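## Task

Remove the yellow sponge from the closet and set it down on the desk. The robot must not tip over or be left leaning, or the task fails. The sponge must rest on the desk by itself at the end; if the robot is what keeps it there, it does not count.

## Robot and tools

ROBOT. A simulated Hello Robot Stretch 4, about 1.6 m tall, with one arm. It has an omni-wheel base (rim within 0.23 m of the base origin), a lift sliding up a mast, an arm that telescopes forward, a three-joint wrist and a two-finger gripper. Loose objects may occasionally get nudged by something else.

FRAMES. Base frame: origin on the floor below the base centre, x ahead, y to the left, z up. hand_pose is reported in this frame and marks a point between the open fingertips; its printed value may be slightly wrong. With all wrist joints at zero, the hand axes line up with the base axes. Odometry frame = base frame where the scene began; base_odometry counts wheel rotation only, so slipping looks like motion. Heading runs -3.142 to 3.142, positive left.

execute_actions. Argument "actions" is a list holding one action or nothing (empty just returns state and images). An action may contain "base", "joints", or both, plus optional "pace" and "contact_limits"; or it contains only {"end_of_arm": "enable_torque"}, which revives any wrist or gripper motor that shut itself off, holding it where it is. All motions in an action begin together and may finish at different times.
- "base": exactly one relative command, measured from where the base last reported itself: {"translate_m": d} straight drive, metres, forward positive, -2 to 2; {"strafe_m": d} sideways, metres, left positive, -2 to 2; {"rotate_rad": d} turn in place, radians, counter-clockwise (left) positive, -3.2 to 3.2.
- "joints": absolute targets by name (not offsets): lift_m 0 to 1.2 (m); arm_m 0 to 0.55 (m extension); wrist_yaw_rad -1.134 to 4.276 (0 straight ahead, positive turns left, 3.14 tucked back, above 3.4 the arm may obstruct); wrist_pitch_rad -1.117 to 4.259 (0 level, 1.57 pointing down); wrist_roll_rad -1.117 to 4.259 (0 = fingers level; positive turns clockwise seen from behind the gripper); gripper_m -0.038 to 0.141 (fingertip gap in m; negative means fingers press together). Done tolerances: lift and arm ±0.004, yaw and roll ±0.02, pitch ±0.05, gripper ±0.004. A joint target out of range is clipped and the result notes it; any other bad value or unknown key rejects the whole call with no motion.
- "pace": "slow", "default" (if omitted), "fast", "max". Base top speeds 0.1/0.3/0.4/0.6 m/s and 1/2/3/4 rad/s respectively; with lift above 0.2 these are reduced, down to 0.3 m/s and 1 rad/s at lift 1.2. Wrist speed is pace-independent.
- "contact_limits": {"arm_m": v}, v from 0 (gentlest) to 0.75 (firmest), default 0.5; the arm stops when it pushes harder.
- "cameras": list from head_camera, head_left_camera, head_right_camera, wrist_camera, or "all"; omitted/null = all, [] = none. Images arrive in the order named on the "pictures" line. One action runs at most 15 s.
Anything left out of an action may keep driving toward its earlier target without the status showing it. Once a call reports a stop, later motion, wait and finished_scene calls in the same reply are skipped.

wait: {"seconds": 0 to 10}; commands nothing, returns state and images. zoom_image: {"camera": name, "region": [x0, y0, x1, y1]} in pixels of that camera's latest full image, origin top-left, at most 504x504. finished_scene: {"scene": current scene number}; ends the scene irreversibly once the last command has been held and reports success, then gives the next task.

CAMERAS. head_camera (420x560) sits atop the mast looking forward and down; turn the base to look around. head_left_camera and head_right_camera (420x672 fisheyes) sit beside it, aimed more steeply down, showing base and arm. wrist_camera (616x392) looks along the fingers, fingertips near the image bottom.

READINGS. lidar_m: 12 distances in m from the base origin, one per 30 degree sector, first straight ahead then counter-clockwise (4th left, 7th behind, 10th right); "-" = nothing seen or closer than 0.25 m. It sees from about 0.15 m up to robot height (so tabletops register), but can miss glass, thin legs and things behind. wrist_depth_mm: 7x7 grid of median depths from top-left, 100 to 2000 mm, "-" if invalid; includes the robot's own body, omits clear objects. turned_by_wheels vs turned_by_imu differing by over ~0.1 rad suggests a collision or slip; heading error is roughly their difference. base_tilt in degrees (forward, right positive), with a fixed bias up to ~1.5. motor_effort: percent of maximum, positive toward larger joint values, bracket = peak of last action (noisy); wheel_0..2 positive means turning right. An at-rest effort flagged in on_its_own suggests contact or a load; a load in a level gripper shifts wrist_pitch_rad effort away from 0.

STATUSES. "done"; "off_target" (stopped short, may still push); "contact_stop_at_<key>" (blocked; that lift, arm or wheel set goes slack—lift may sag under load, base may drift); "limit_stop_at_<name>"; "time_out"; "torque_fault" (wrist motor overloaded, e.g. gripper pressed by a base or arm move or over ~2 kg held level; it goes limp until enable_torque). After these, the old target is dropped. "limit_stop_at_tilt" means leaning over 6 degrees: lift, arm and wheels go slack and ignore commands until upright. "limit_stop_at_own_body" blocks moves into the robot itself, often with pitch below -0.2 and roll below -0.4 or above 4; moving away still works. Slack parts hold again once commanded. In on_its_own, "held at" is a target, not the actual position.

GRIPPING. Command gripper_m smaller than the object's width; the further below, the harder the squeeze, pulling the object inward by up to a third of that difference. Neither reading nor "done" proves a grasp; a firm squeeze at commanded values ≥0 shows in gripper_m effort. Fingertips stuck on a surface: raise the lift. To unfold the wrist at start, send lift_m 0.4 with wrist_yaw_rad 0.

AVOID. Driving or turning with over 1 kg held while arm_m exceeds 0.2, especially fast; sustained pushing or pulling, worse with a high gripper or high contact limit; tipping or ending tilted; dropping, slamming or hard impacts; torque faults. Fewer seconds of robot motion is better.

Each tool is called after ">>>" by a JSON object that holds its "op" and its "data", one argument or row to a line.

## Session

>>> {"op": "execute_actions", "data": {
  "actions": []
}}

Scene clock: 0.00 s.
base_odometry: x=+0.000 y=+0.000 heading=+0.000 (m, m, rad; odometry frame)
turned_by_wheels: +0.000 (rad since the last result)
turned_by_imu: +0.000 (rad since the last result)
base_tilt: forward=-0.7 right=+0.2 (deg)
lidar_m: 1.54 1.97 2.21 2.30 2.33 2.15 2.22 1.92 0.99 1.01 1.30 1.48
base_status: not commanded
joint_positions: lift_m=+0.269 arm_m=+0.000 wrist_yaw_rad=+3.118 wrist_pitch_rad=-0.010 wrist_roll_rad=+0.006 gripper_m=+0.057
joint_status: not commanded
motor_effort: lift_m=+18 arm_m=-1 wrist_yaw_rad=-1 wrist_pitch_rad=-5 wrist_roll_rad=-1 gripper_m=-5 wheel_0=+0 wheel_1=+0 wheel_2=+0 (%)
hand_pose: x=-0.1154 y=+0.0941 z=+0.4501 quat_wxyz=(+0.012, +0.005, +0.003, +1.000) (m; base frame)
wrist_depth_mm: - 142 - - - - 1863 / - 121 146 - - - 1921 / - 118 146 - - - 1863 / - 140 195 - - - 1921 / 205 - - - - - 1983 / 220 1756 205 1618 198 1464 1499 / 220 1118 1060 112 1060 976 1025
pictures: head_camera, head_left_camera, head_right_camera, wrist_camera
Images, in order (width x height): head_camera 420x560, head_left_camera 420x672, head_right_camera 420x672, wrist_camera 616x392.

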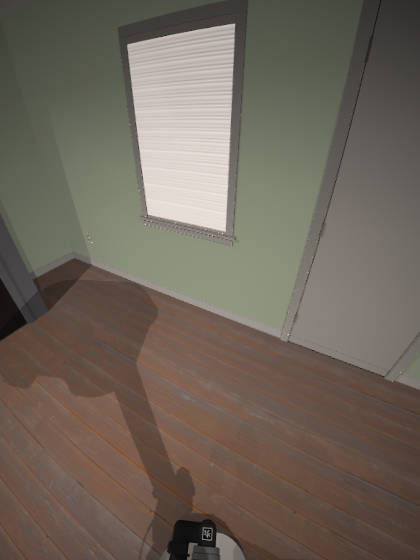

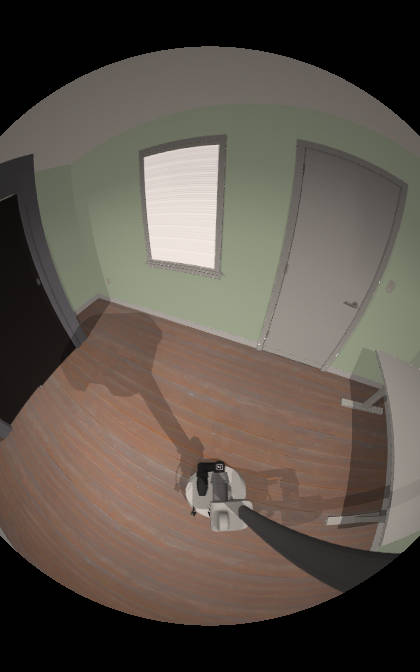

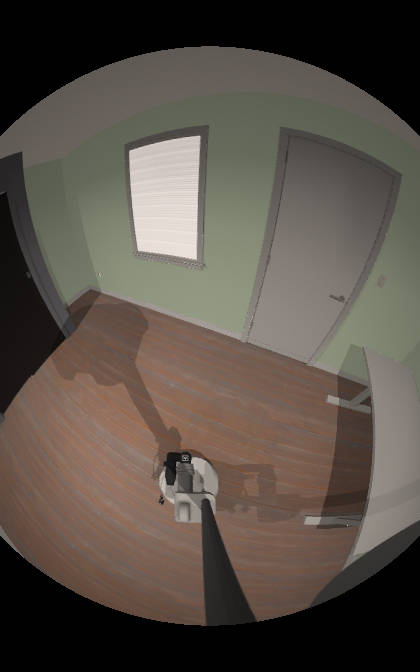

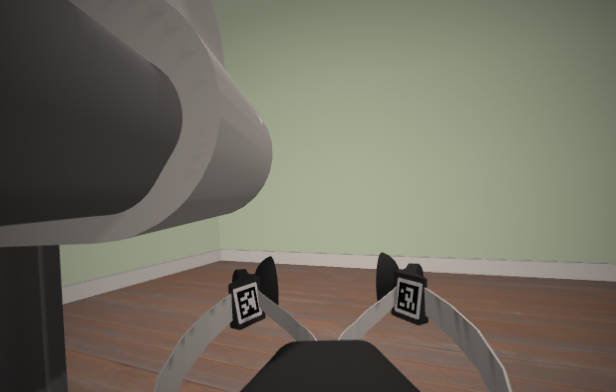

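Desk on the right, closet on the left. Turn left.

>>> {"op": "execute_actions", "data": {
  "actions": [
    {"base":{"rotate_rad":1.2},"joints":{"lift_m":0.4,"wrist_yaw_rad":0}}
  ],
  "cameras": ["head_camera"]
}}

Scene clock: 3.20 s.
base_odometry: x=+0.000 y=+0.000 heading=+1.199 (m, m, rad; odometry frame)
turned_by_wheels: +1.199 (rad since the last result)
turned_by_imu: +1.225 (rad since the last result)
base_tilt: forward=-0.7 right=+0.2 (deg)
lidar_m: 2.21 2.36 2.22 2.15 2.29 1.06 0.98 1.03 1.49 1.51 1.63 2.26
base_status: done
joint_positions: lift_m=+0.400 arm_m=+0.000 wrist_yaw_rad=+0.000 wrist_pitch_rad=-0.010 wrist_roll_rad=+0.006 gripper_m=+0.057
joint_status: all done
motor_effort: lift_m=+22(24) arm_m=-1(1) wrist_yaw_rad=-2(8) wrist_pitch_rad=-6(6) wrist_roll_rad=-2(1) gripper_m=-2(5) wheel_0=-4(10) wheel_1=-3(8) wheel_2=-4(10) (%)
hand_pose: x=+0.4595 y=-0.0873 z=+0.5808 quat_wxyz=(+1.000, +0.003, -0.005, +0.000) (m; base frame)
wrist_depth_mm: - - - - 1983 - - / - - - - - - - / - - - - - - - / - - - - 1983 - - / - - - - 1983 - - / - - 204 1983 198 1983 1808 / 1430 1397 1336 112 1308 1205 1281
pictures: head_camera
Images, in order (width x height): head_camera 420x560.

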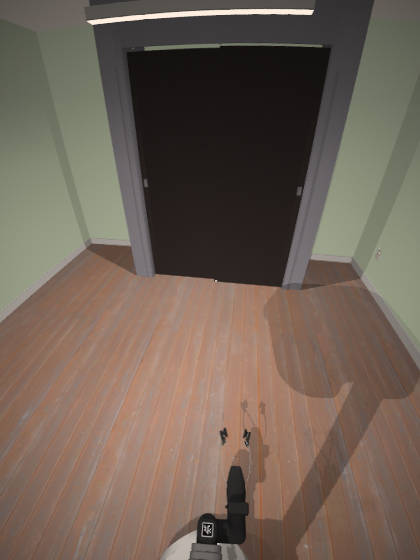

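>>> {"op": "execute_actions", "data": {
  "actions": [
    {"base":{"rotate_rad":-0.15}}
  ],
  "cameras": []
}}

>>> {"op": "execute_actions", "data": {
  "actions": [
    {"base":{"translate_m":1.3}}
  ],
  "cameras": ["head_camera","wrist_camera"]
}}

Scene clock: 5.47 s.
base_odometry: x=+0.000 y=+0.000 heading=+1.050 (m, m, rad; odometry frame)
turned_by_wheels: -0.149 (rad since the last result)
turned_by_imu: -0.152 (rad since the last result)
base_tilt: forward=-0.8 right=+0.2 (deg)
lidar_m: 2.19 2.29 2.30 2.16 2.21 1.93 0.95 0.98 1.29 1.48 1.54 2.00
base_status: done
joint_positions: lift_m=+0.400 arm_m=+0.000 wrist_yaw_rad=+0.000 wrist_pitch_rad=-0.010 wrist_roll_rad=+0.006 gripper_m=+0.057
joint_status: not commanded
motor_effort: lift_m=+22(22) arm_m=-1(1) wrist_yaw_rad=-3(3) wrist_pitch_rad=-6(5) wrist_roll_rad=+0(1) gripper_m=-4(5) wheel_0=+4(4) wheel_1=+3(6) wheel_2=+3(7) (%)
hand_pose: x=+0.4594 y=-0.0874 z=+0.5808 quat_wxyz=(+1.000, +0.003, -0.005, +0.000) (m; base frame)
wrist_depth_mm: - - - - - - 1983 / - - - - - - - / - - - - - - 1983 / - - - - - - - / - - - - - - - / 1983 - 204 1983 198 1921 1756 / 1464 1430 1336 112 1336 1229 1281
pictures: none
No camera images: the call's "cameras" was empty. Leave "cameras" out to get every camera's image.

Scene clock: 11.30 s.
base_odometry: x=+0.647 y=+1.128 heading=+1.050 (m, m, rad; odometry frame)
turned_by_wheels: +0.000 (rad since the last result)
turned_by_imu: -0.001 (rad since the last result)
base_tilt: forward=-0.7 right=+0.2 (deg)
lidar_m: 0.89 0.92 1.28 2.26 2.33 3.03 3.11 2.25 1.52 1.39 1.46 0.97
base_status: done
joint_positions: lift_m=+0.400 arm_m=+0.000 wrist_yaw_rad=+0.000 wrist_pitch_rad=-0.010 wrist_roll_rad=+0.006 gripper_m=+0.057
joint_status: not commanded
motor_effort: lift_m=+21(22) arm_m=-1(1) wrist_yaw_rad=-3(2) wrist_pitch_rad=-6(5) wrist_roll_rad=-1(1) gripper_m=-4(5) wheel_0=+2(8) wheel_1=+1(7) wheel_2=+0(12) (%)
hand_pose: x=+0.4594 y=-0.0874 z=+0.5809 quat_wxyz=(+1.000, +0.003, -0.005, +0.000) (m; base frame)
wrist_depth_mm: 759 715 715 715 723 715 1499 / 750 723 723 732 723 732 1499 / 750 715 732 732 732 732 1537 / 759 723 723 723 723 723 1499 / 750 715 732 732 741 732 1118 / 759 723 204 732 198 732 1138 / 768 723 732 112 732 732 917
pictures: head_camera, wrist_camera
Images, in order (width x height): head_camera 420x560, wrist_camera 616x392.

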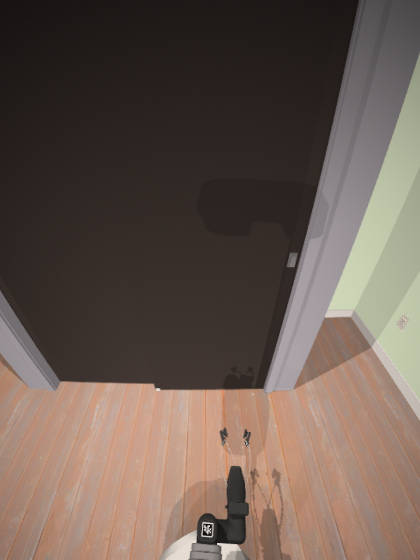

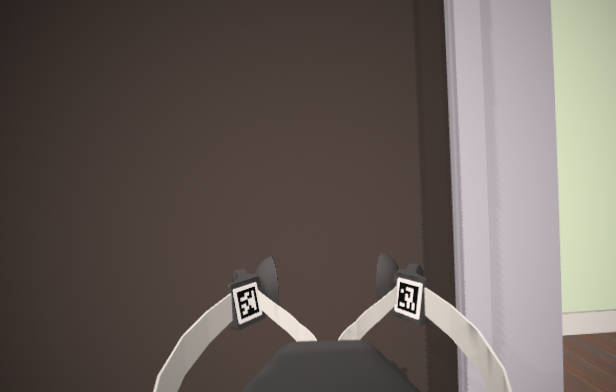

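>>> {"op": "execute_actions", "data": {
  "actions": [
    {"base":{"strafe_m":-0.2},"joints":{"lift_m":0.8,"gripper_m":0.0}}
  ],
  "cameras": ["wrist_camera"]
}}

Scene clock: 15.80 s.
base_odometry: x=+0.820 y=+1.028 heading=+1.050 (m, m, rad; odometry frame)
turned_by_wheels: +0.000 (rad since the last result)
turned_by_imu: +0.000 (rad since the last result)
base_tilt: forward=-0.7 right=+0.2 (deg)
lidar_m: 0.91 0.94 1.32 2.48 2.54 3.27 3.06 1.93 1.27 1.20 1.22 0.98
base_status: done
joint_positions: lift_m=+0.800 arm_m=+0.000 wrist_yaw_rad=+0.000 wrist_pitch_rad=-0.010 wrist_roll_rad=+0.006 gripper_m=+0.000
joint_status: all done
motor_effort: lift_m=+22(21) arm_m=-1(1) wrist_yaw_rad=-1(2) wrist_pitch_rad=-6(6) wrist_roll_rad=-1(1) gripper_m=-5(4) wheel_0=+0(12) wheel_1=-2(10) wheel_2=+0(2) (%)
hand_pose: x=+0.4594 y=-0.0874 z=+0.9808 quat_wxyz=(+1.000, +0.003, -0.005, +0.000) (m; base frame)
wrist_depth_mm: 732 732 732 732 732 1464 1537 / 723 732 741 741 741 1499 1537 / 732 732 732 741 741 1499 1537 / 732 750 732 759 732 1499 1499 / 732 741 750 750 741 1499 1499 / 732 750 750 204 186 1576 1537 / 732 741 750 112 750 732 1537
pictures: wrist_camera
Images, in order (width x height): wrist_camera 616x392.

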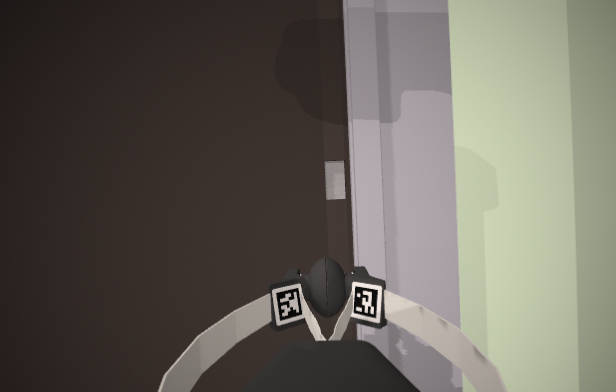

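>>> {"op": "execute_actions", "data": {
  "actions": [
    {"base":{"strafe_m":-0.04},"joints":{"lift_m":0.885,"arm_m":0.55},"contact_limits":{"arm_m":0.2}}
  ],
  "cameras": ["wrist_camera"]
}}

>>> {"op": "execute_actions", "data": {
  "actions": [
    {"base":{"strafe_m":0.5},"pace":"slow"}
  ],
  "cameras": ["head_camera","wrist_camera"]
}}

Scene clock: 20.53 s.
base_odometry: x=+0.855 y=+1.008 heading=+1.050 (m, m, rad; odometry frame)
turned_by_wheels: +0.000 (rad since the last result)
turned_by_imu: +0.006 (rad since the last result)
base_tilt: forward=-0.7 right=+0.2 (deg)
lidar_m: 0.90 0.94 1.34 2.52 2.59 3.26 3.05 1.86 1.25 1.15 1.18 0.98
base_status: done
joint_positions: lift_m=+0.885 arm_m=+0.487 wrist_yaw_rad=+0.000 wrist_pitch_rad=-0.010 wrist_roll_rad=+0.006 gripper_m=+0.000
joint_status: arm_m contact_stop (moved +0.487 of +0.550); the others done
on_its_own: arm_m is slack since a contact_stop (your +0.550 is given up)
motor_effort: lift_m=+18(26) arm_m=+0(17) wrist_yaw_rad=-1(57) wrist_pitch_rad=-5(13) wrist_roll_rad=+0(1) gripper_m=-5(6) wheel_0=-2(8) wheel_1=-1(9) wheel_2=-1(11) (%)
contact_limits: arm_m 0.2
hand_pose: x=+0.9459 y=-0.0875 z=+1.0659 quat_wxyz=(+1.000, +0.003, -0.005, +0.000) (m; base frame)
wrist_depth_mm: 253 256 257 258 229 247 246 / 254 256 257 258 230 246 247 / 254 255 258 260 231 246 247 / 255 256 258 260 230 248 249 / 256 258 258 270 231 247 249 / 255 257 259 205 186 248 250 / 256 258 259 112 232 248 249
pictures: wrist_camera
Images, in order (width x height): wrist_camera 616x392.

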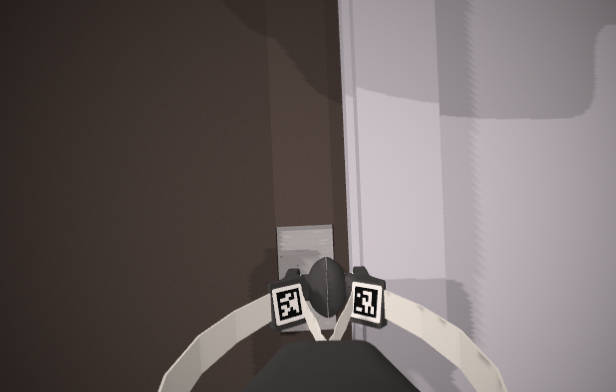

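not run: a stop came earlier in this reply.

>>> {"op": "execute_actions", "data": {
  "actions": [
    {"base":{"strafe_m":0.025},"joints":{"arm_m":0.47}}
  ],
  "cameras": []
}}

>>> {"op": "execute_actions", "data": {
  "actions": [
    {"joints":{"arm_m":0.55},"contact_limits":{"arm_m":0.2}}
  ],
  "cameras": ["wrist_camera"]
}}

Scene clock: 22.80 s.
base_odometry: x=+0.833 y=+1.021 heading=+1.050 (m, m, rad; odometry frame)
turned_by_wheels: +0.000 (rad since the last result)
turned_by_imu: +0.001 (rad since the last result)
base_tilt: forward=-0.6 right=+0.2 (deg)
lidar_m: 0.92 0.95 1.32 2.47 2.55 3.26 3.10 1.90 1.30 1.18 1.18 1.00
base_status: done
joint_positions: lift_m=+0.885 arm_m=+0.471 wrist_yaw_rad=+0.000 wrist_pitch_rad=-0.010 wrist_roll_rad=+0.006 gripper_m=+0.000
joint_status: all done
motor_effort: lift_m=+18(18) arm_m=-4(4) wrist_yaw_rad=-1(1) wrist_pitch_rad=-5(5) wrist_roll_rad=-1(1) gripper_m=-5(5) wheel_0=+1(7) wheel_1=-1(8) wheel_2=+0(0) (%)
hand_pose: x=+0.9302 y=-0.0875 z=+1.0659 quat_wxyz=(+1.000, +0.003, -0.005, +0.000) (m; base frame)
wrist_depth_mm: 266 268 271 272 243 258 259 / 267 268 271 272 244 259 262 / 267 268 272 273 246 260 260 / 268 270 271 272 248 262 260 / 268 271 273 273 253 262 263 / 270 271 273 204 186 260 263 / 270 271 273 112 247 247 264
pictures: none
No camera images: the call's "cameras" was empty. Leave "cameras" out to get every camera's image.

Scene clock: 23.90 s.
base_odometry: x=+0.833 y=+1.021 heading=+1.049 (m, m, rad; odometry frame)
turned_by_wheels: -0.001 (rad since the last result)
turned_by_imu: +0.005 (rad since the last result)
base_tilt: forward=-0.7 right=+0.2 (deg)
lidar_m: 0.91 0.96 1.30 2.48 2.54 3.24 3.09 1.88 1.25 1.18 1.21 0.97
base_status: not commanded
joint_positions: lift_m=+0.885 arm_m=+0.514 wrist_yaw_rad=-0.005 wrist_pitch_rad=-0.014 wrist_roll_rad=+0.006 gripper_m=+0.000
joint_status: arm_m contact_stop (moved +0.043 of +0.079)
on_its_own: arm_m is slack since a contact_stop (your +0.550 is given up)
motor_effort: lift_m=+17(17) arm_m=+0(17) wrist_yaw_rad=+13(29) wrist_pitch_rad=+5(11) wrist_roll_rad=-3(1) gripper_m=-7(7) wheel_0=-1(2) wheel_1=-1(6) wheel_2=-3(10) (%)
contact_limits: arm_m 0.2
hand_pose: x=+0.9727 y=-0.0889 z=+1.0668 quat_wxyz=(+1.000, +0.003, -0.007, -0.003) (m; base frame)
wrist_depth_mm: 229 229 230 233 216 203 218 / 229 229 231 232 219 203 219 / 229 229 232 233 224 204 219 / 229 230 231 234 229 204 220 / 229 231 232 234 233 204 220 / 229 231 232 204 189 204 220 / 230 231 233 112 210 205 220
pictures: wrist_camera
Images, in order (width x height): wrist_camera 616x392.

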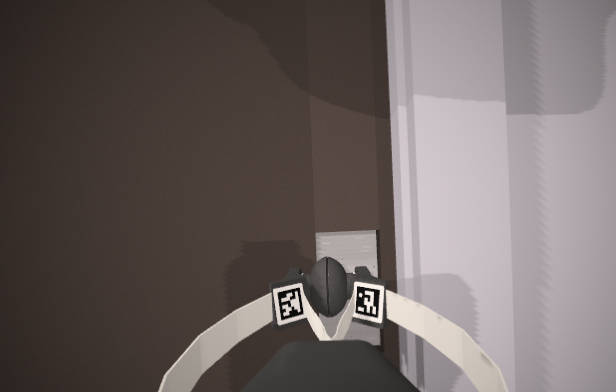

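>>> {"op": "execute_actions", "data": {
  "actions": [
    {"base":{"strafe_m":0.4},"joints":{"arm_m":0.53},"contact_limits":{"arm_m":0.4},"pace":"slow"}
  ],
  "cameras": ["head_camera","wrist_camera"]
}}

Scene clock: 30.03 s.
base_odometry: x=+0.487 y=+1.220 heading=+1.047 (m, m, rad; odometry frame)
turned_by_wheels: -0.002 (rad since the last result)
turned_by_imu: -0.044 (rad since the last result)
base_tilt: forward=-0.7 right=+0.2 (deg)
lidar_m: 0.86 0.90 1.20 2.10 2.14 2.68 3.10 2.33 1.70 1.59 1.63 1.06
base_status: done
joint_positions: lift_m=+0.885 arm_m=+0.473 wrist_yaw_rad=-0.017 wrist_pitch_rad=-0.011 wrist_roll_rad=+0.006 gripper_m=+0.000
joint_status: arm_m contact_stop (moved -0.041 of +0.016)
on_its_own: arm_m is slack since a contact_stop (your +0.530 is given up); wrist_yaw_rad is at rest, and its effort (+47) is outside its rest range (-13 to +13)
motor_effort: lift_m=+18(18) arm_m=+0(16) wrist_yaw_rad=+47(61) wrist_pitch_rad=-3(25) wrist_roll_rad=-1(0) gripper_m=-5(7) wheel_0=-12(21) wheel_1=+0(11) wheel_2=-12(12) (%)
contact_limits: arm_m 0.4
hand_pose: x=+0.9304 y=-0.0924 z=+1.0662 quat_wxyz=(+1.000, +0.003, -0.006, -0.009) (m; base frame)
wrist_depth_mm: 217 221 227 233 237 732 634 / 217 223 227 233 237 891 634 / 218 224 227 232 237 891 647 / 219 224 229 234 238 866 627 / 219 223 229 233 248 931 654 / 219 224 227 193 187 820 654 / 219 224 228 112 248 585 621
pictures: head_camera, wrist_camera
Images, in order (width x height): head_camera 420x560, wrist_camera 616x392.

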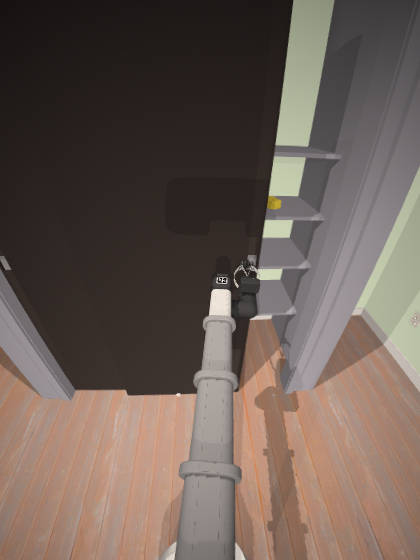

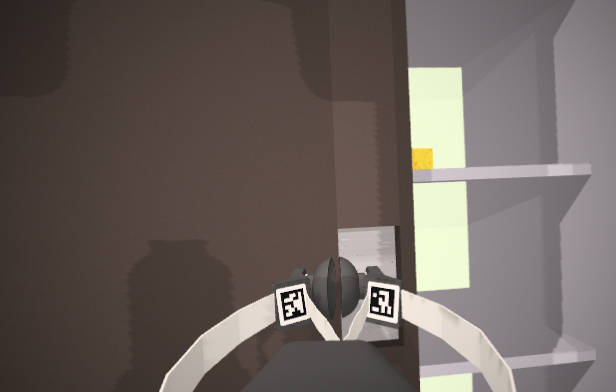

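Door opens. Continue.

>>> {"op": "execute_actions", "data": {
  "actions": [
    {"base":{"strafe_m":0.35},"pace":"slow"}
  ],
  "cameras": ["head_camera","wrist_camera"]
}}

Scene clock: 35.73 s.
base_odometry: x=+0.184 y=+1.396 heading=+1.045 (m, m, rad; odometry frame)
turned_by_wheels: -0.003 (rad since the last result)
turned_by_imu: -0.011 (rad since the last result)
base_tilt: forward=-0.7 right=+0.2 (deg)
lidar_m: 0.84 0.85 1.06 1.75 1.80 2.23 3.18 2.39 2.16 1.89 1.43 1.25
base_status: done
joint_positions: lift_m=+0.885 arm_m=+0.431 wrist_yaw_rad=-0.023 wrist_pitch_rad=-0.011 wrist_roll_rad=+0.006 gripper_m=+0.000
joint_status: not commanded
on_its_own: arm_m is slack since a contact_stop (your +0.530 is given up); wrist_yaw_rad is at rest, and its effort (+65) is outside its rest range (-13 to +13)
motor_effort: lift_m=+18(18) arm_m=+0(0) wrist_yaw_rad=+65(65) wrist_pitch_rad=-2(5) wrist_roll_rad=+1(0) gripper_m=-8(8) wheel_0=-18(18) wheel_1=-4(3) wheel_2=-13(15) (%)
hand_pose: x=+0.8881 y=-0.0940 z=+1.0661 quat_wxyz=(+1.000, +0.003, -0.006, -0.011) (m; base frame)
wrist_depth_mm: 213 220 226 232 238 741 750 / 214 220 226 232 239 1025 1025 / 215 219 226 233 238 1008 976 / 215 220 226 234 239 1025 1042 / 215 221 228 233 249 1042 1042 / 216 221 226 200 187 820 798 / 215 222 153 112 243 597 976
pictures: head_camera, wrist_camera
Images, in order (width x height): head_camera 420x560, wrist_camera 616x392.

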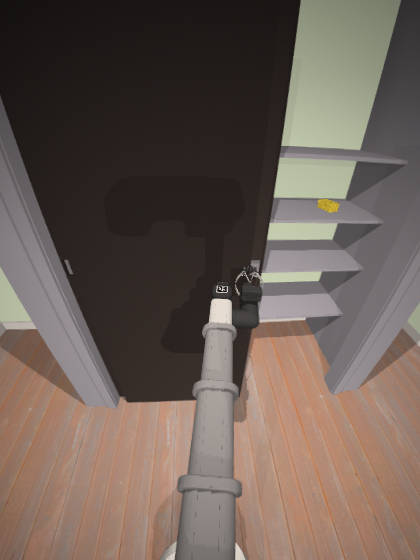

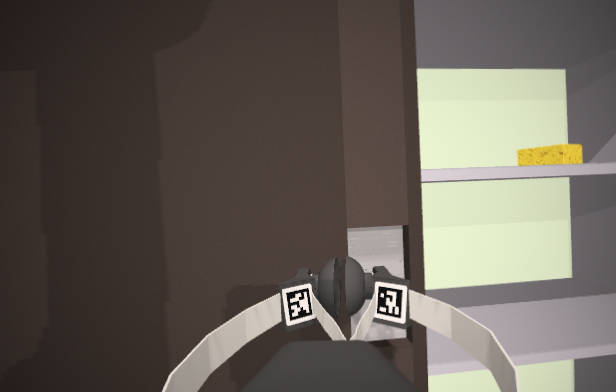

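>>> {"op": "execute_actions", "data": {
  "actions": [
    {"joints":{"arm_m":0.2}}
  ],
  "cameras": []
}}

>>> {"op": "execute_actions", "data": {
  "actions": [
    {"base":{"strafe_m":-0.42},"joints":{"lift_m":1.0,"gripper_m":0.14,"wrist_yaw_rad":0}}
  ],
  "cameras": ["wrist_camera"]
}}

Scene clock: 41.30 s.
base_odometry: x=+0.184 y=+1.396 heading=+1.047 (m, m, rad; odometry frame)
turned_by_wheels: +0.003 (rad since the last result)
turned_by_imu: +0.004 (rad since the last result)
base_tilt: forward=-0.7 right=+0.2 (deg)
lidar_m: 0.82 0.86 1.06 1.75 1.78 2.24 3.19 2.43 2.17 1.91 1.39 1.23
base_status: not commanded
joint_positions: lift_m=+0.885 arm_m=+0.201 wrist_yaw_rad=+0.000 wrist_pitch_rad=-0.010 wrist_roll_rad=+0.006 gripper_m=+0.000
joint_status: all done
motor_effort: lift_m=+17(18) arm_m=-4(9) wrist_yaw_rad=-2(64) wrist_pitch_rad=-5(7) wrist_roll_rad=+1(0) gripper_m=-6(14) wheel_0=+1(18) wheel_1=+1(4) wheel_2=-1(12) (%)
hand_pose: x=+0.6602 y=-0.0874 z=+1.0658 quat_wxyz=(+1.000, +0.003, -0.005, +0.000) (m; base frame)
wrist_depth_mm: 430 439 445 452 788 1205 1042 / 433 442 449 455 917 1160 1078 / 433 445 449 459 1182 1229 1138 / 433 439 449 459 1205 1229 1118 / 436 439 452 455 1182 1229 1160 / 436 445 455 205 186 931 960 / 436 445 449 112 1205 1205 1160
pictures: none
No camera images: the call's "cameras" was empty. Leave "cameras" out to get every camera's image.

Scene clock: 44.03 s.
base_odometry: x=+0.548 y=+1.186 heading=+1.047 (m, m, rad; odometry frame)
turned_by_wheels: +0.000 (rad since the last result)
turned_by_imu: -0.001 (rad since the last result)
base_tilt: forward=-0.6 right=+0.2 (deg)
lidar_m: 1.21 0.89 1.18 2.17 2.17 2.76 3.12 2.35 1.69 1.48 1.50 0.98
base_status: done
joint_positions: lift_m=+1.000 arm_m=+0.201 wrist_yaw_rad=+0.000 wrist_pitch_rad=-0.010 wrist_roll_rad=+0.006 gripper_m=+0.140
joint_status: all done
motor_effort: lift_m=+22(21) arm_m=-4(4) wrist_yaw_rad=-1(3) wrist_pitch_rad=-6(6) wrist_roll_rad=+0(0) gripper_m=-2(8) wheel_0=+2(15) wheel_1=-1(10) wheel_2=+0(5) (%)
hand_pose: x=+0.6602 y=-0.0874 z=+1.1808 quat_wxyz=(+1.000, +0.003, -0.005, +0.000) (m; base frame)
wrist_depth_mm: 480 1205 1229 1205 1281 831 508 / 484 1205 1229 1229 1205 842 512 / 488 1229 1255 1229 1281 842 521 / 484 1229 1229 1255 1281 854 525 / 484 1229 1205 1255 1255 820 517 / 492 1205 218 1205 1008 211 521 / 488 878 917 112 931 866 517
pictures: wrist_camera
Images, in order (width x height): wrist_camera 616x392.

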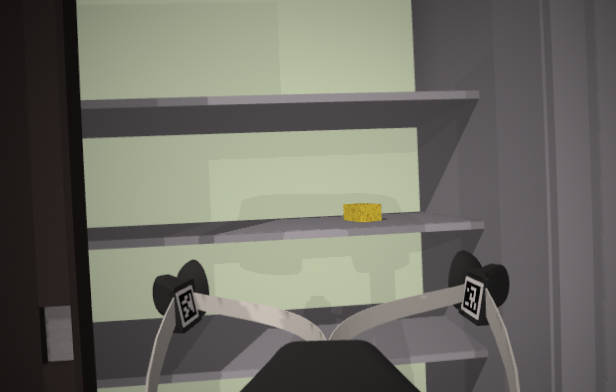

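>>> {"op": "execute_actions", "data": {
  "actions": [
    {"base":{"strafe_m":-0.13}}
  ],
  "cameras": []
}}

>>> {"op": "execute_actions", "data": {
  "actions": [
    {"base":{"translate_m":0.45}}
  ],
  "cameras": ["wrist_camera"]
}}

Scene clock: 47.33 s.
base_odometry: x=+0.660 y=+1.121 heading=+1.047 (m, m, rad; odometry frame)
turned_by_wheels: +0.000 (rad since the last result)
turned_by_imu: +0.000 (rad since the last result)
base_tilt: forward=-0.7 right=+0.1 (deg)
lidar_m: 1.01 0.93 1.18 2.30 2.34 2.95 3.11 2.29 1.52 1.37 1.41 0.96
base_status: done
joint_positions: lift_m=+1.000 arm_m=+0.201 wrist_yaw_rad=+0.000 wrist_pitch_rad=-0.010 wrist_roll_rad=+0.006 gripper_m=+0.140
joint_status: not commanded
motor_effort: lift_m=+22(22) arm_m=-4(4) wrist_yaw_rad=-2(2) wrist_pitch_rad=-6(6) wrist_roll_rad=+0(1) gripper_m=-2(1) wheel_0=+1(9) wheel_1=-1(9) wheel_2=+0(2) (%)
hand_pose: x=+0.6602 y=-0.0874 z=+1.1808 quat_wxyz=(+1.000, +0.003, -0.005, +0.000) (m; base frame)
wrist_depth_mm: 1205 1229 1255 1281 1042 530 544 / 1160 1229 1255 1255 904 530 539 / 1160 1229 1229 1255 1042 535 544 / 1182 1229 1255 1281 1078 535 544 / 1205 1205 1281 1281 1042 521 544 / 1205 1205 219 1255 946 211 554 / 891 931 917 111 878 521 554
pictures: none
No camera images: the call's "cameras" was empty. Leave "cameras" out to get every camera's image.

Scene clock: 50.33 s.
base_odometry: x=+0.885 y=+1.511 heading=+1.048 (m, m, rad; odometry frame)
turned_by_wheels: +0.000 (rad since the last result)
turned_by_imu: +0.000 (rad since the last result)
base_tilt: forward=-0.7 right=+0.2 (deg)
lidar_m: 0.77 0.58 0.59 1.26 2.41 3.03 3.57 2.23 1.42 1.33 1.34 0.54
base_status: done
joint_positions: lift_m=+1.000 arm_m=+0.201 wrist_yaw_rad=+0.000 wrist_pitch_rad=-0.010 wrist_roll_rad=+0.006 gripper_m=+0.140
joint_status: not commanded
motor_effort: lift_m=+21(22) arm_m=-4(4) wrist_yaw_rad=-2(1) wrist_pitch_rad=-5(7) wrist_roll_rad=+0(0) gripper_m=+1(0) wheel_0=+3(7) wheel_1=+3(6) wheel_2=-2(11) (%)
hand_pose: x=+0.6601 y=-0.0874 z=+1.1808 quat_wxyz=(+1.000, +0.003, -0.005, +0.000) (m; base frame)
wrist_depth_mm: 413 421 433 442 459 445 364 / 615 627 654 683 691 500 364 / 759 788 798 809 809 508 370 / 768 778 798 809 820 517 373 / 654 609 574 517 500 439 377 / 778 384 218 798 707 211 379 / 778 788 798 112 788 535 384
pictures: wrist_camera
Images, in order (width x height): wrist_camera 616x392.

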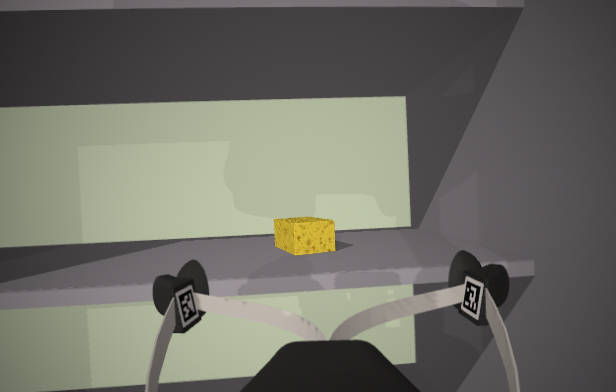

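>>> {"op": "execute_actions", "data": {
  "actions": [
    {"base":{"strafe_m":0.015},"joints":{"arm_m":0.51},"contact_limits":{"arm_m":0.2}}
  ],
  "cameras": ["wrist_camera"]
}}

Scene clock: 53.97 s.
base_odometry: x=+0.872 y=+1.518 heading=+1.048 (m, m, rad; odometry frame)
turned_by_wheels: +0.000 (rad since the last result)
turned_by_imu: +0.001 (rad since the last result)
base_tilt: forward=-0.7 right=+0.2 (deg)
lidar_m: 0.75 0.56 0.57 1.25 2.39 2.99 3.56 2.27 1.45 1.33 1.39 0.55
base_status: done
joint_positions: lift_m=+1.000 arm_m=+0.509 wrist_yaw_rad=+0.000 wrist_pitch_rad=-0.010 wrist_roll_rad=+0.006 gripper_m=+0.140
joint_status: all done
motor_effort: lift_m=+21(21) arm_m=+5(8) wrist_yaw_rad=-2(1) wrist_pitch_rad=-6(6) wrist_roll_rad=-1(0) gripper_m=-2(2) wheel_0=-1(10) wheel_1=+3(9) wheel_2=+0(0) (%)
contact_limits: arm_m 0.2
hand_pose: x=+0.9686 y=-0.0874 z=+1.1809 quat_wxyz=(+1.000, +0.003, -0.005, +0.000) (m; base frame)
wrist_depth_mm: 415 424 436 445 462 427 329 / 466 477 488 492 508 455 336 / 469 480 488 500 504 466 338 / 469 477 484 496 508 469 340 / 473 477 484 266 500 415 343 / 307 270 220 205 224 211 255 / 200 194 193 112 184 170 176
pictures: wrist_camera
Images, in order (width x height): wrist_camera 616x392.

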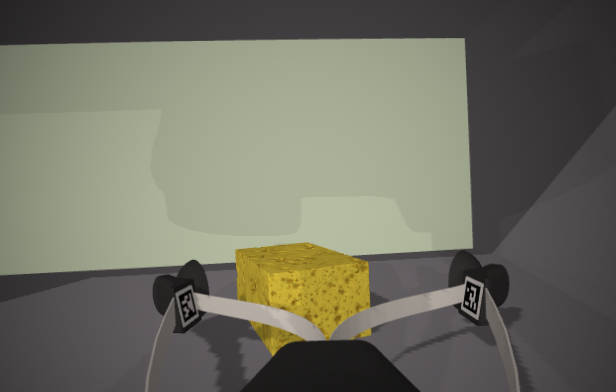

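>>> {"op": "execute_actions", "data": {
  "actions": [
    {"joints":{"arm_m":0.545},"contact_limits":{"arm_m":0.2}}
  ],
  "cameras": []
}}

>>> {"op": "execute_actions", "data": {
  "actions": [
    {"joints":{"gripper_m":0.02}}
  ],
  "cameras": ["wrist_camera"]
}}

Scene clock: 55.90 s.
base_odometry: x=+0.872 y=+1.518 heading=+1.048 (m, m, rad; odometry frame)
turned_by_wheels: +0.000 (rad since the last result)
turned_by_imu: +0.002 (rad since the last result)
base_tilt: forward=-0.7 right=+0.2 (deg)
lidar_m: 0.76 0.54 0.61 1.22 2.37 3.00 3.57 2.26 1.47 1.34 1.36 0.55
base_status: not commanded
joint_positions: lift_m=+1.000 arm_m=+0.526 wrist_yaw_rad=-0.002 wrist_pitch_rad=-0.010 wrist_roll_rad=+0.006 gripper_m=+0.140
joint_status: arm_m contact_stop (moved +0.017 of +0.036)
on_its_own: arm_m is slack since a contact_stop (your +0.545 is given up)
motor_effort: lift_m=+21(21) arm_m=+0(12) wrist_yaw_rad=+4(33) wrist_pitch_rad=-7(23) wrist_roll_rad=-1(1) gripper_m=-1(0) wheel_0=-1(2) wheel_1=+1(4) wheel_2=-1(13) (%)
contact_limits: arm_m 0.2
hand_pose: x=+0.9850 y=-0.0881 z=+1.1808 quat_wxyz=(+1.000, +0.003, -0.005, -0.001) (m; base frame)
wrist_depth_mm: 415 424 436 449 462 421 329 / 455 462 466 480 492 452 330 / 452 459 469 480 488 459 334 / 455 462 469 480 488 459 336 / 452 462 473 266 488 413 340 / 304 268 202 189 203 211 253 / 199 194 193 112 183 170 176
pictures: none
No camera images: the call's "cameras" was empty. Leave "cameras" out to get every camera's image.

not run: a stop came earlier in this reply.

>>> {"op": "execute_actions", "data": {
  "actions": [
    {"joints":{"gripper_m":0.02}}
  ],
  "cameras": ["wrist_camera"]
}}

>>> {"op": "execute_actions", "data": {
  "actions": [
    {"joints":{"lift_m":1.03}}
  ],
  "cameras": []
}}

>>> {"op": "execute_actions", "data": {
  "actions": [
    {"base":{"translate_m":-0.6},"joints":{"arm_m":0.05}}
  ],
  "cameras": ["wrist_camera"]
}}

Scene clock: 60.37 s.
base_odometry: x=+0.872 y=+1.518 heading=+1.048 (m, m, rad; odometry frame)
turned_by_wheels: +0.000 (rad since the last result)
turned_by_imu: +0.001 (rad since the last result)
base_tilt: forward=-0.7 right=+0.1 (deg)
lidar_m: 0.74 0.57 0.59 1.21 2.35 2.99 3.57 2.27 1.46 1.33 1.39 0.56
base_status: not commanded
joint_positions: lift_m=+1.000 arm_m=+0.526 wrist_yaw_rad=-0.002 wrist_pitch_rad=-0.010 wrist_roll_rad=+0.006 gripper_m=+0.020
joint_status: all done
on_its_own: arm_m is slack since a contact_stop (your +0.545 is given up)
motor_effort: lift_m=+21(21) arm_m=+0(0) wrist_yaw_rad=+6(5) wrist_pitch_rad=-7(7) wrist_roll_rad=+1(0) gripper_m=-23(23) wheel_0=-1(1) wheel_1=+1(1) wheel_2=-1(1) (%)
hand_pose: x=+0.9850 y=-0.0881 z=+1.1808 quat_wxyz=(+1.000, +0.003, -0.005, -0.001) (m; base frame)
wrist_depth_mm: 413 427 436 445 455 424 327 / 452 462 469 480 488 452 332 / 455 462 473 480 488 455 334 / 452 462 469 480 484 462 336 / 455 462 466 263 484 415 342 / 304 294 188 183 185 221 252 / 198 182 192 112 182 169 181
pictures: wrist_camera
Images, in order (width x height): wrist_camera 616x392.

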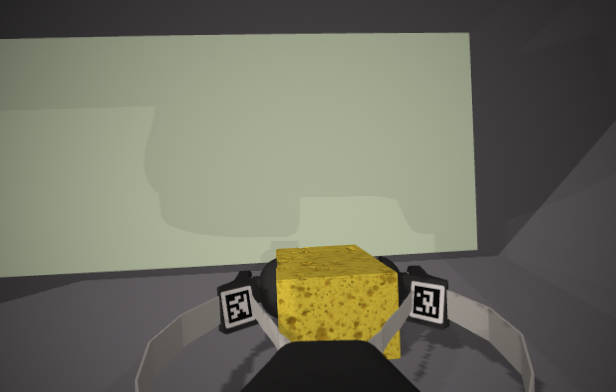

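Scene clock: 61.30 s.
base_odometry: x=+0.872 y=+1.518 heading=+1.048 (m, m, rad; odometry frame)
turned_by_wheels: +0.000 (rad since the last result)
turned_by_imu: +0.000 (rad since the last result)
base_tilt: forward=-0.7 right=+0.2 (deg)
lidar_m: 0.77 0.54 0.59 1.22 2.38 2.97 3.58 2.26 1.46 1.34 1.38 0.53
base_status: not commanded
joint_positions: lift_m=+1.030 arm_m=+0.526 wrist_yaw_rad=+0.000 wrist_pitch_rad=-0.010 wrist_roll_rad=+0.006 gripper_m=+0.020
joint_status: all done
on_its_own: arm_m is held at +0.526, not at your +0.545, since a contact_stop
motor_effort: lift_m=+21(21) arm_m=+0(0) wrist_yaw_rad=+1(4) wrist_pitch_rad=-7(9) wrist_roll_rad=-1(1) gripper_m=-23(22) wheel_0=-1(1) wheel_1=+1(1) wheel_2=-1(1) (%)
hand_pose: x=+0.9852 y=-0.0875 z=+1.2107 quat_wxyz=(+1.000, +0.003, -0.005, +0.000) (m; base frame)
wrist_depth_mm: 349 359 368 379 389 394 329 / 452 462 466 477 484 455 332 / 452 466 473 480 492 462 336 / 455 462 469 477 488 466 340 / 455 462 473 262 492 473 343 / 410 397 189 184 186 297 314 / 266 245 256 112 229 226 235
pictures: none
No camera images: the call's "cameras" was empty. Leave "cameras" out to get every camera's image.

Scene clock: 64.80 s.
base_odometry: x=+0.572 y=+0.998 heading=+1.047 (m, m, rad; odometry frame)
turned_by_wheels: +0.000 (rad since the last result)
turned_by_imu: +0.002 (rad since the last result)
base_tilt: forward=-0.7 right=+0.2 (deg)
lidar_m: 1.14 1.09 1.36 2.26 2.30 2.90 2.17 2.18 1.58 1.38 1.43 1.14
base_status: done
joint_positions: lift_m=+1.030 arm_m=+0.051 wrist_yaw_rad=+0.000 wrist_pitch_rad=-0.010 wrist_roll_rad=+0.006 gripper_m=+0.020
joint_status: all done
motor_effort: lift_m=+21(22) arm_m=-4(7) wrist_yaw_rad=-2(1) wrist_pitch_rad=-6(6) wrist_roll_rad=+1(1) gripper_m=-22(21) wheel_0=-2(13) wheel_1=-1(7) wheel_2=+0(11) (%)
hand_pose: x=+0.5101 y=-0.0875 z=+1.2108 quat_wxyz=(+1.000, +0.003, -0.005, +0.000) (m; base frame)
wrist_depth_mm: 788 1537 1537 1576 904 842 1618 / 788 1537 1499 1576 931 842 1661 / 788 1138 1499 1576 1229 854 1661 / 788 1537 1576 1576 1281 842 1618 / 788 1118 1537 263 831 854 1661 / 788 1182 189 183 186 842 1661 / 798 788 1537 112 831 854 1618
pictures: wrist_camera
Images, in order (width x height): wrist_camera 616x392.

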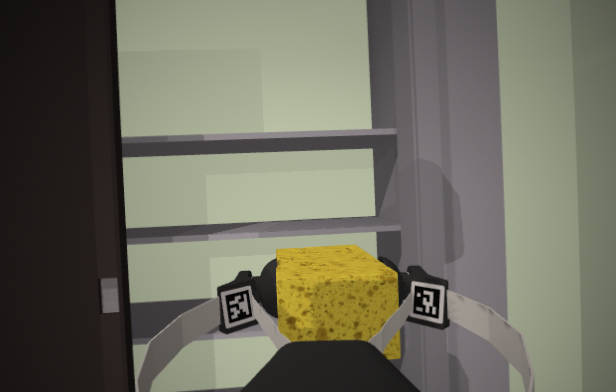

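Got it. Turn around to the desk.

>>> {"op": "execute_actions", "data": {
  "actions": [
    {"base":{"rotate_rad":3.14}}
  ],
  "cameras": ["head_camera"]
}}

Scene clock: 71.47 s.
base_odometry: x=+0.572 y=+0.998 heading=-2.096 (m, m, rad; odometry frame)
turned_by_wheels: +3.139 (rad since the last result)
turned_by_imu: +3.205 (rad since the last result)
base_tilt: forward=-0.7 right=+0.2 (deg)
lidar_m: 2.10 2.13 1.54 1.38 1.41 1.12 1.13 1.10 1.38 2.28 2.31 2.91
base_status: done
joint_positions: lift_m=+1.030 arm_m=+0.051 wrist_yaw_rad=+0.000 wrist_pitch_rad=-0.010 wrist_roll_rad=+0.006 gripper_m=+0.020
joint_status: not commanded
motor_effort: lift_m=+20(21) arm_m=-4(4) wrist_yaw_rad=-2(1) wrist_pitch_rad=-6(7) wrist_roll_rad=+1(1) gripper_m=-22(22) wheel_0=-3(7) wheel_1=-2(6) wheel_2=-5(8) (%)
hand_pose: x=+0.5102 y=-0.0874 z=+1.2109 quat_wxyz=(+1.000, +0.003, -0.005, +0.000) (m; base frame)
wrist_depth_mm: - - - - - - - / - - - - - - - / - - - - - - - / - - - - - - - / - - - 263 - - - / - - 188 184 186 - - / - - - 112 - - -
pictures: head_camera
Images, in order (width x height): head_camera 420x560.

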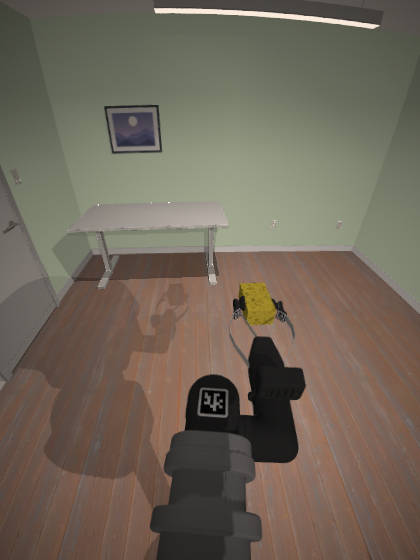

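>>> {"op": "execute_actions", "data": {
  "actions": [
    {"base":{"strafe_m":0.7}}
  ],
  "cameras": []
}}

>>> {"op": "execute_actions", "data": {
  "actions": [
    {"base":{"translate_m":1.5}}
  ],
  "cameras": ["head_camera","wrist_camera"]
}}

Scene clock: 76.23 s.
base_odometry: x=+1.178 y=+0.647 heading=-2.097 (m, m, rad; odometry frame)
turned_by_wheels: +0.000 (rad since the last result)
turned_by_imu: +0.003 (rad since the last result)
base_tilt: forward=-0.7 right=+0.3 (deg)
lidar_m: 2.00 1.17 0.77 0.69 0.68 0.96 1.15 1.16 1.50 2.97 3.05 2.27
base_status: done
joint_positions: lift_m=+1.030 arm_m=+0.051 wrist_yaw_rad=+0.000 wrist_pitch_rad=-0.010 wrist_roll_rad=+0.006 gripper_m=+0.020
joint_status: not commanded
motor_effort: lift_m=+20(21) arm_m=-4(4) wrist_yaw_rad=-1(0) wrist_pitch_rad=-7(6) wrist_roll_rad=+0(0) gripper_m=-22(19) wheel_0=-2(7) wheel_1=-2(10) wheel_2=+0(3) (%)
hand_pose: x=+0.5102 y=-0.0874 z=+1.2109 quat_wxyz=(+1.000, +0.003, -0.005, +0.000) (m; base frame)
wrist_depth_mm: 1430 - - - - - - / 1397 - - - - - - / 1336 - - - - - - / 1336 - - - - - - / 1308 - - 263 - - - / 1308 - 188 184 186 - - / 1281 1808 - 112 - - -
pictures: none
No camera images: the call's "cameras" was empty. Leave "cameras" out to get every camera's image.

Scene clock: 82.73 s.
base_odometry: x=+0.425 y=-0.650 heading=-2.096 (m, m, rad; odometry frame)
turned_by_wheels: +0.000 (rad since the last result)
turned_by_imu: -0.001 (rad since the last result)
base_tilt: forward=-0.7 right=+0.2 (deg)
lidar_m: 0.53 0.53 0.68 0.86 0.90 1.21 2.56 2.79 3.07 2.78 0.94 0.61
base_status: done
joint_positions: lift_m=+1.030 arm_m=+0.051 wrist_yaw_rad=+0.000 wrist_pitch_rad=-0.010 wrist_roll_rad=+0.006 gripper_m=+0.020
joint_status: not commanded
motor_effort: lift_m=+21(21) arm_m=-4(4) wrist_yaw_rad=-1(2) wrist_pitch_rad=-7(6) wrist_roll_rad=+1(0) gripper_m=-21(22) wheel_0=+4(8) wheel_1=+3(7) wheel_2=-2(15) (%)
hand_pose: x=+0.5101 y=-0.0874 z=+1.2109 quat_wxyz=(+1.000, +0.003, -0.005, +0.000) (m; base frame)
wrist_depth_mm: 1098 1098 1098 1138 1138 1160 1229 / 1078 1060 1118 1138 1182 1160 1160 / 1078 1078 1078 1138 1160 1182 1182 / 1078 1078 1118 1138 1160 1182 1182 / 1078 1118 1118 263 1160 1205 1205 / 1078 1098 189 183 186 1160 1205 / 1098 1098 1138 112 1060 1060 1182
pictures: head_camera, wrist_camera
Images, in order (width x height): head_camera 420x560, wrist_camera 616x392.

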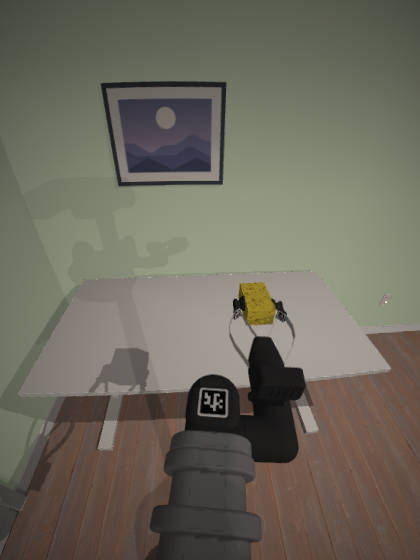

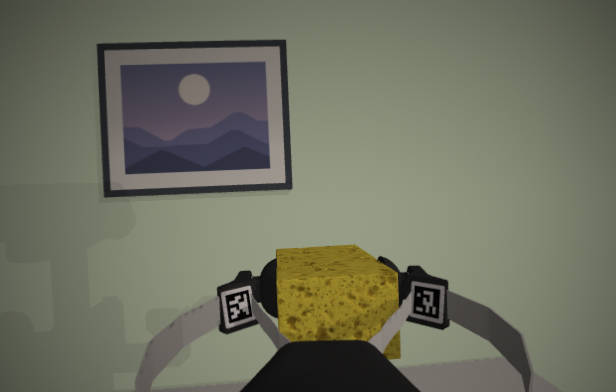

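>>> {"op": "execute_actions", "data": {
  "actions": [
    {"joints":{"arm_m":0.35,"lift_m":0.66}}
  ],
  "cameras": ["wrist_camera","head_camera"]
}}

Scene clock: 86.53 s.
base_odometry: x=+0.425 y=-0.650 heading=-2.096 (m, m, rad; odometry frame)
turned_by_wheels: +0.000 (rad since the last result)
turned_by_imu: +0.001 (rad since the last result)
base_tilt: forward=-0.7 right=+0.2 (deg)
lidar_m: 0.52 0.54 0.68 0.87 0.90 1.20 2.56 2.76 3.05 2.79 0.94 0.61
base_status: not commanded
joint_positions: lift_m=+0.660 arm_m=+0.349 wrist_yaw_rad=+0.000 wrist_pitch_rad=-0.010 wrist_roll_rad=+0.006 gripper_m=+0.020
joint_status: all done
motor_effort: lift_m=+13(18) arm_m=+5(5) wrist_yaw_rad=-2(1) wrist_pitch_rad=-5(6) wrist_roll_rad=+0(1) gripper_m=-21(21) wheel_0=+4(3) wheel_1=+3(3) wheel_2=-2(2) (%)
hand_pose: x=+0.8086 y=-0.0874 z=+0.8415 quat_wxyz=(+1.000, +0.003, -0.005, +0.000) (m; base frame)
wrist_depth_mm: 788 788 820 831 842 854 866 / 788 809 820 831 842 854 878 / 788 809 809 820 842 854 878 / 798 820 820 831 842 854 878 / 788 809 820 263 854 866 878 / 591 574 188 184 186 430 492 / 392 357 375 112 332 329 342
pictures: head_camera, wrist_camera
Images, in order (width x height): head_camera 420x560, wrist_camera 616x392.

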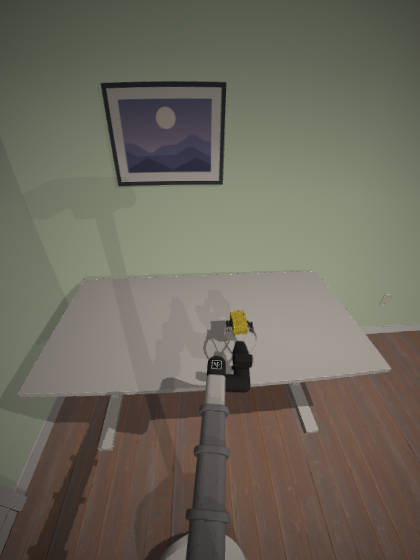

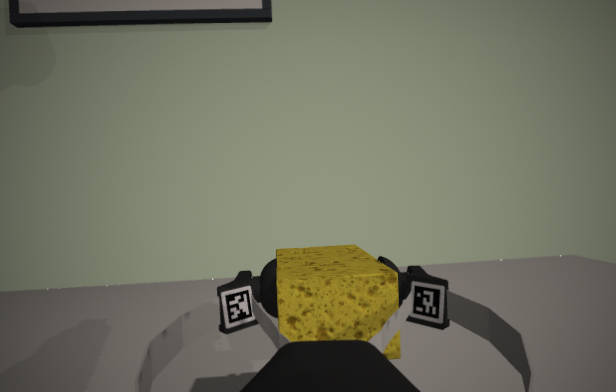

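>>> {"op": "execute_actions", "data": {
  "actions": [
    {"joints":{"lift_m":0.595},"pace":"slow"}
  ],
  "cameras": []
}}

>>> {"op": "execute_actions", "data": {
  "actions": [
    {"joints":{"gripper_m":0.14}}
  ],
  "cameras": []
}}

>>> {"op": "execute_actions", "data": {
  "actions": [
    {"joints":{"arm_m":0.1}}
  ],
  "cameras": ["wrist_camera"]
}}

Scene clock: 90.57 s.
base_odometry: x=+0.425 y=-0.650 heading=-2.096 (m, m, rad; odometry frame)
turned_by_wheels: +0.000 (rad since the last result)
turned_by_imu: +0.001 (rad since the last result)
base_tilt: forward=-0.6 right=+0.2 (deg)
lidar_m: 0.53 0.54 0.69 0.85 0.90 1.17 2.53 2.80 3.03 2.80 0.96 0.61
base_status: not commanded
joint_positions: lift_m=+0.595 arm_m=+0.349 wrist_yaw_rad=+0.000 wrist_pitch_rad=-0.010 wrist_roll_rad=+0.006 gripper_m=+0.020
joint_status: all done
motor_effort: lift_m=+13(12) arm_m=+5(5) wrist_yaw_rad=-1(2) wrist_pitch_rad=-6(6) wrist_roll_rad=+0(0) gripper_m=-21(20) wheel_0=+3(4) wheel_1=+3(3) wheel_2=-2(2) (%)
hand_pose: x=+0.8086 y=-0.0874 z=+0.7765 quat_wxyz=(+1.000, +0.003, -0.005, +0.000) (m; base frame)
wrist_depth_mm: 788 798 809 831 854 842 854 / 788 809 809 831 831 866 878 / 798 798 820 831 854 854 878 / 778 798 831 842 842 866 866 / 788 741 691 263 603 574 539 / 368 357 188 183 186 270 307 / 242 222 233 112 208 205 213
pictures: none
No camera images: the call's "cameras" was empty. Leave "cameras" out to get every camera's image.

Scene clock: 92.73 s.
base_odometry: x=+0.425 y=-0.650 heading=-2.096 (m, m, rad; odometry frame)
turned_by_wheels: +0.000 (rad since the last result)
turned_by_imu: +0.001 (rad since the last result)
base_tilt: forward=-0.7 right=+0.1 (deg)
lidar_m: 0.52 0.55 0.70 0.86 0.92 1.19 2.52 2.78 3.03 2.78 0.95 0.62
base_status: not commanded
joint_positions: lift_m=+0.595 arm_m=+0.349 wrist_yaw_rad=+0.000 wrist_pitch_rad=-0.010 wrist_roll_rad=+0.006 gripper_m=+0.140
joint_status: all done
motor_effort: lift_m=+13(13) arm_m=+4(5) wrist_yaw_rad=-1(3) wrist_pitch_rad=-7(6) wrist_roll_rad=+0(1) gripper_m=-1(18) wheel_0=+3(4) wheel_1=+3(3) wheel_2=-3(2) (%)
hand_pose: x=+0.8086 y=-0.0874 z=+0.7765 quat_wxyz=(+1.000, +0.003, -0.005, +0.000) (m; base frame)
wrist_depth_mm: 788 798 809 820 842 866 866 / 798 809 820 831 842 866 878 / 788 809 809 831 842 866 866 / 788 809 820 820 854 854 866 / 788 732 691 647 609 564 544 / 370 325 219 198 211 211 304 / 243 236 234 112 208 208 213
pictures: none
No camera images: the call's "cameras" was empty. Leave "cameras" out to get every camera's image.

Scene clock: 94.60 s.
base_odometry: x=+0.425 y=-0.650 heading=-2.096 (m, m, rad; odometry frame)
turned_by_wheels: +0.000 (rad since the last result)
turned_by_imu: +0.000 (rad since the last result)
base_tilt: forward=-0.8 right=+0.1 (deg)
lidar_m: 0.54 0.55 0.69 0.87 0.93 1.17 2.55 2.76 3.02 2.81 0.95 0.62
base_status: not commanded
joint_positions: lift_m=+0.595 arm_m=+0.101 wrist_yaw_rad=+0.000 wrist_pitch_rad=-0.010 wrist_roll_rad=+0.006 gripper_m=+0.140
joint_status: all done
motor_effort: lift_m=+13(13) arm_m=-4(5) wrist_yaw_rad=-2(2) wrist_pitch_rad=-6(6) wrist_roll_rad=+0(1) gripper_m=-1(0) wheel_0=+3(4) wheel_1=+3(3) wheel_2=-2(2) (%)
hand_pose: x=+0.5602 y=-0.0874 z=+0.7765 quat_wxyz=(+1.000, +0.003, -0.005, +0.000) (m; base frame)
wrist_depth_mm: 1042 1042 1042 1060 1098 1118 1138 / 1025 1042 1042 1078 1098 1118 1118 / 1008 1042 1078 1078 1098 1138 1118 / 1025 1042 1078 1078 1098 1138 1138 / 788 759 699 484 603 574 549 / 375 330 218 340 281 211 310 / 244 240 247 112 257 260 647
pictures: wrist_camera
Images, in order (width x height): wrist_camera 616x392.

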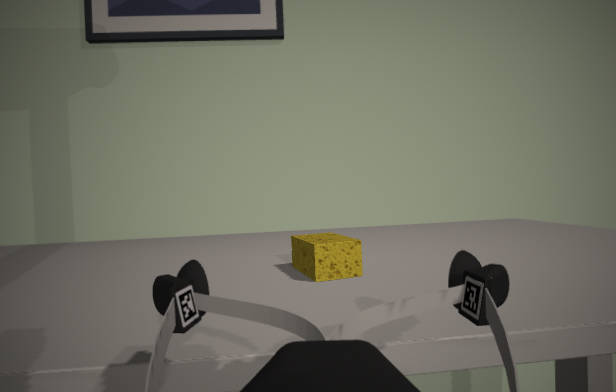

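>>> {"op": "finished_scene", "data": {
  "scene": 1
}}

The scene is finished: the task was done.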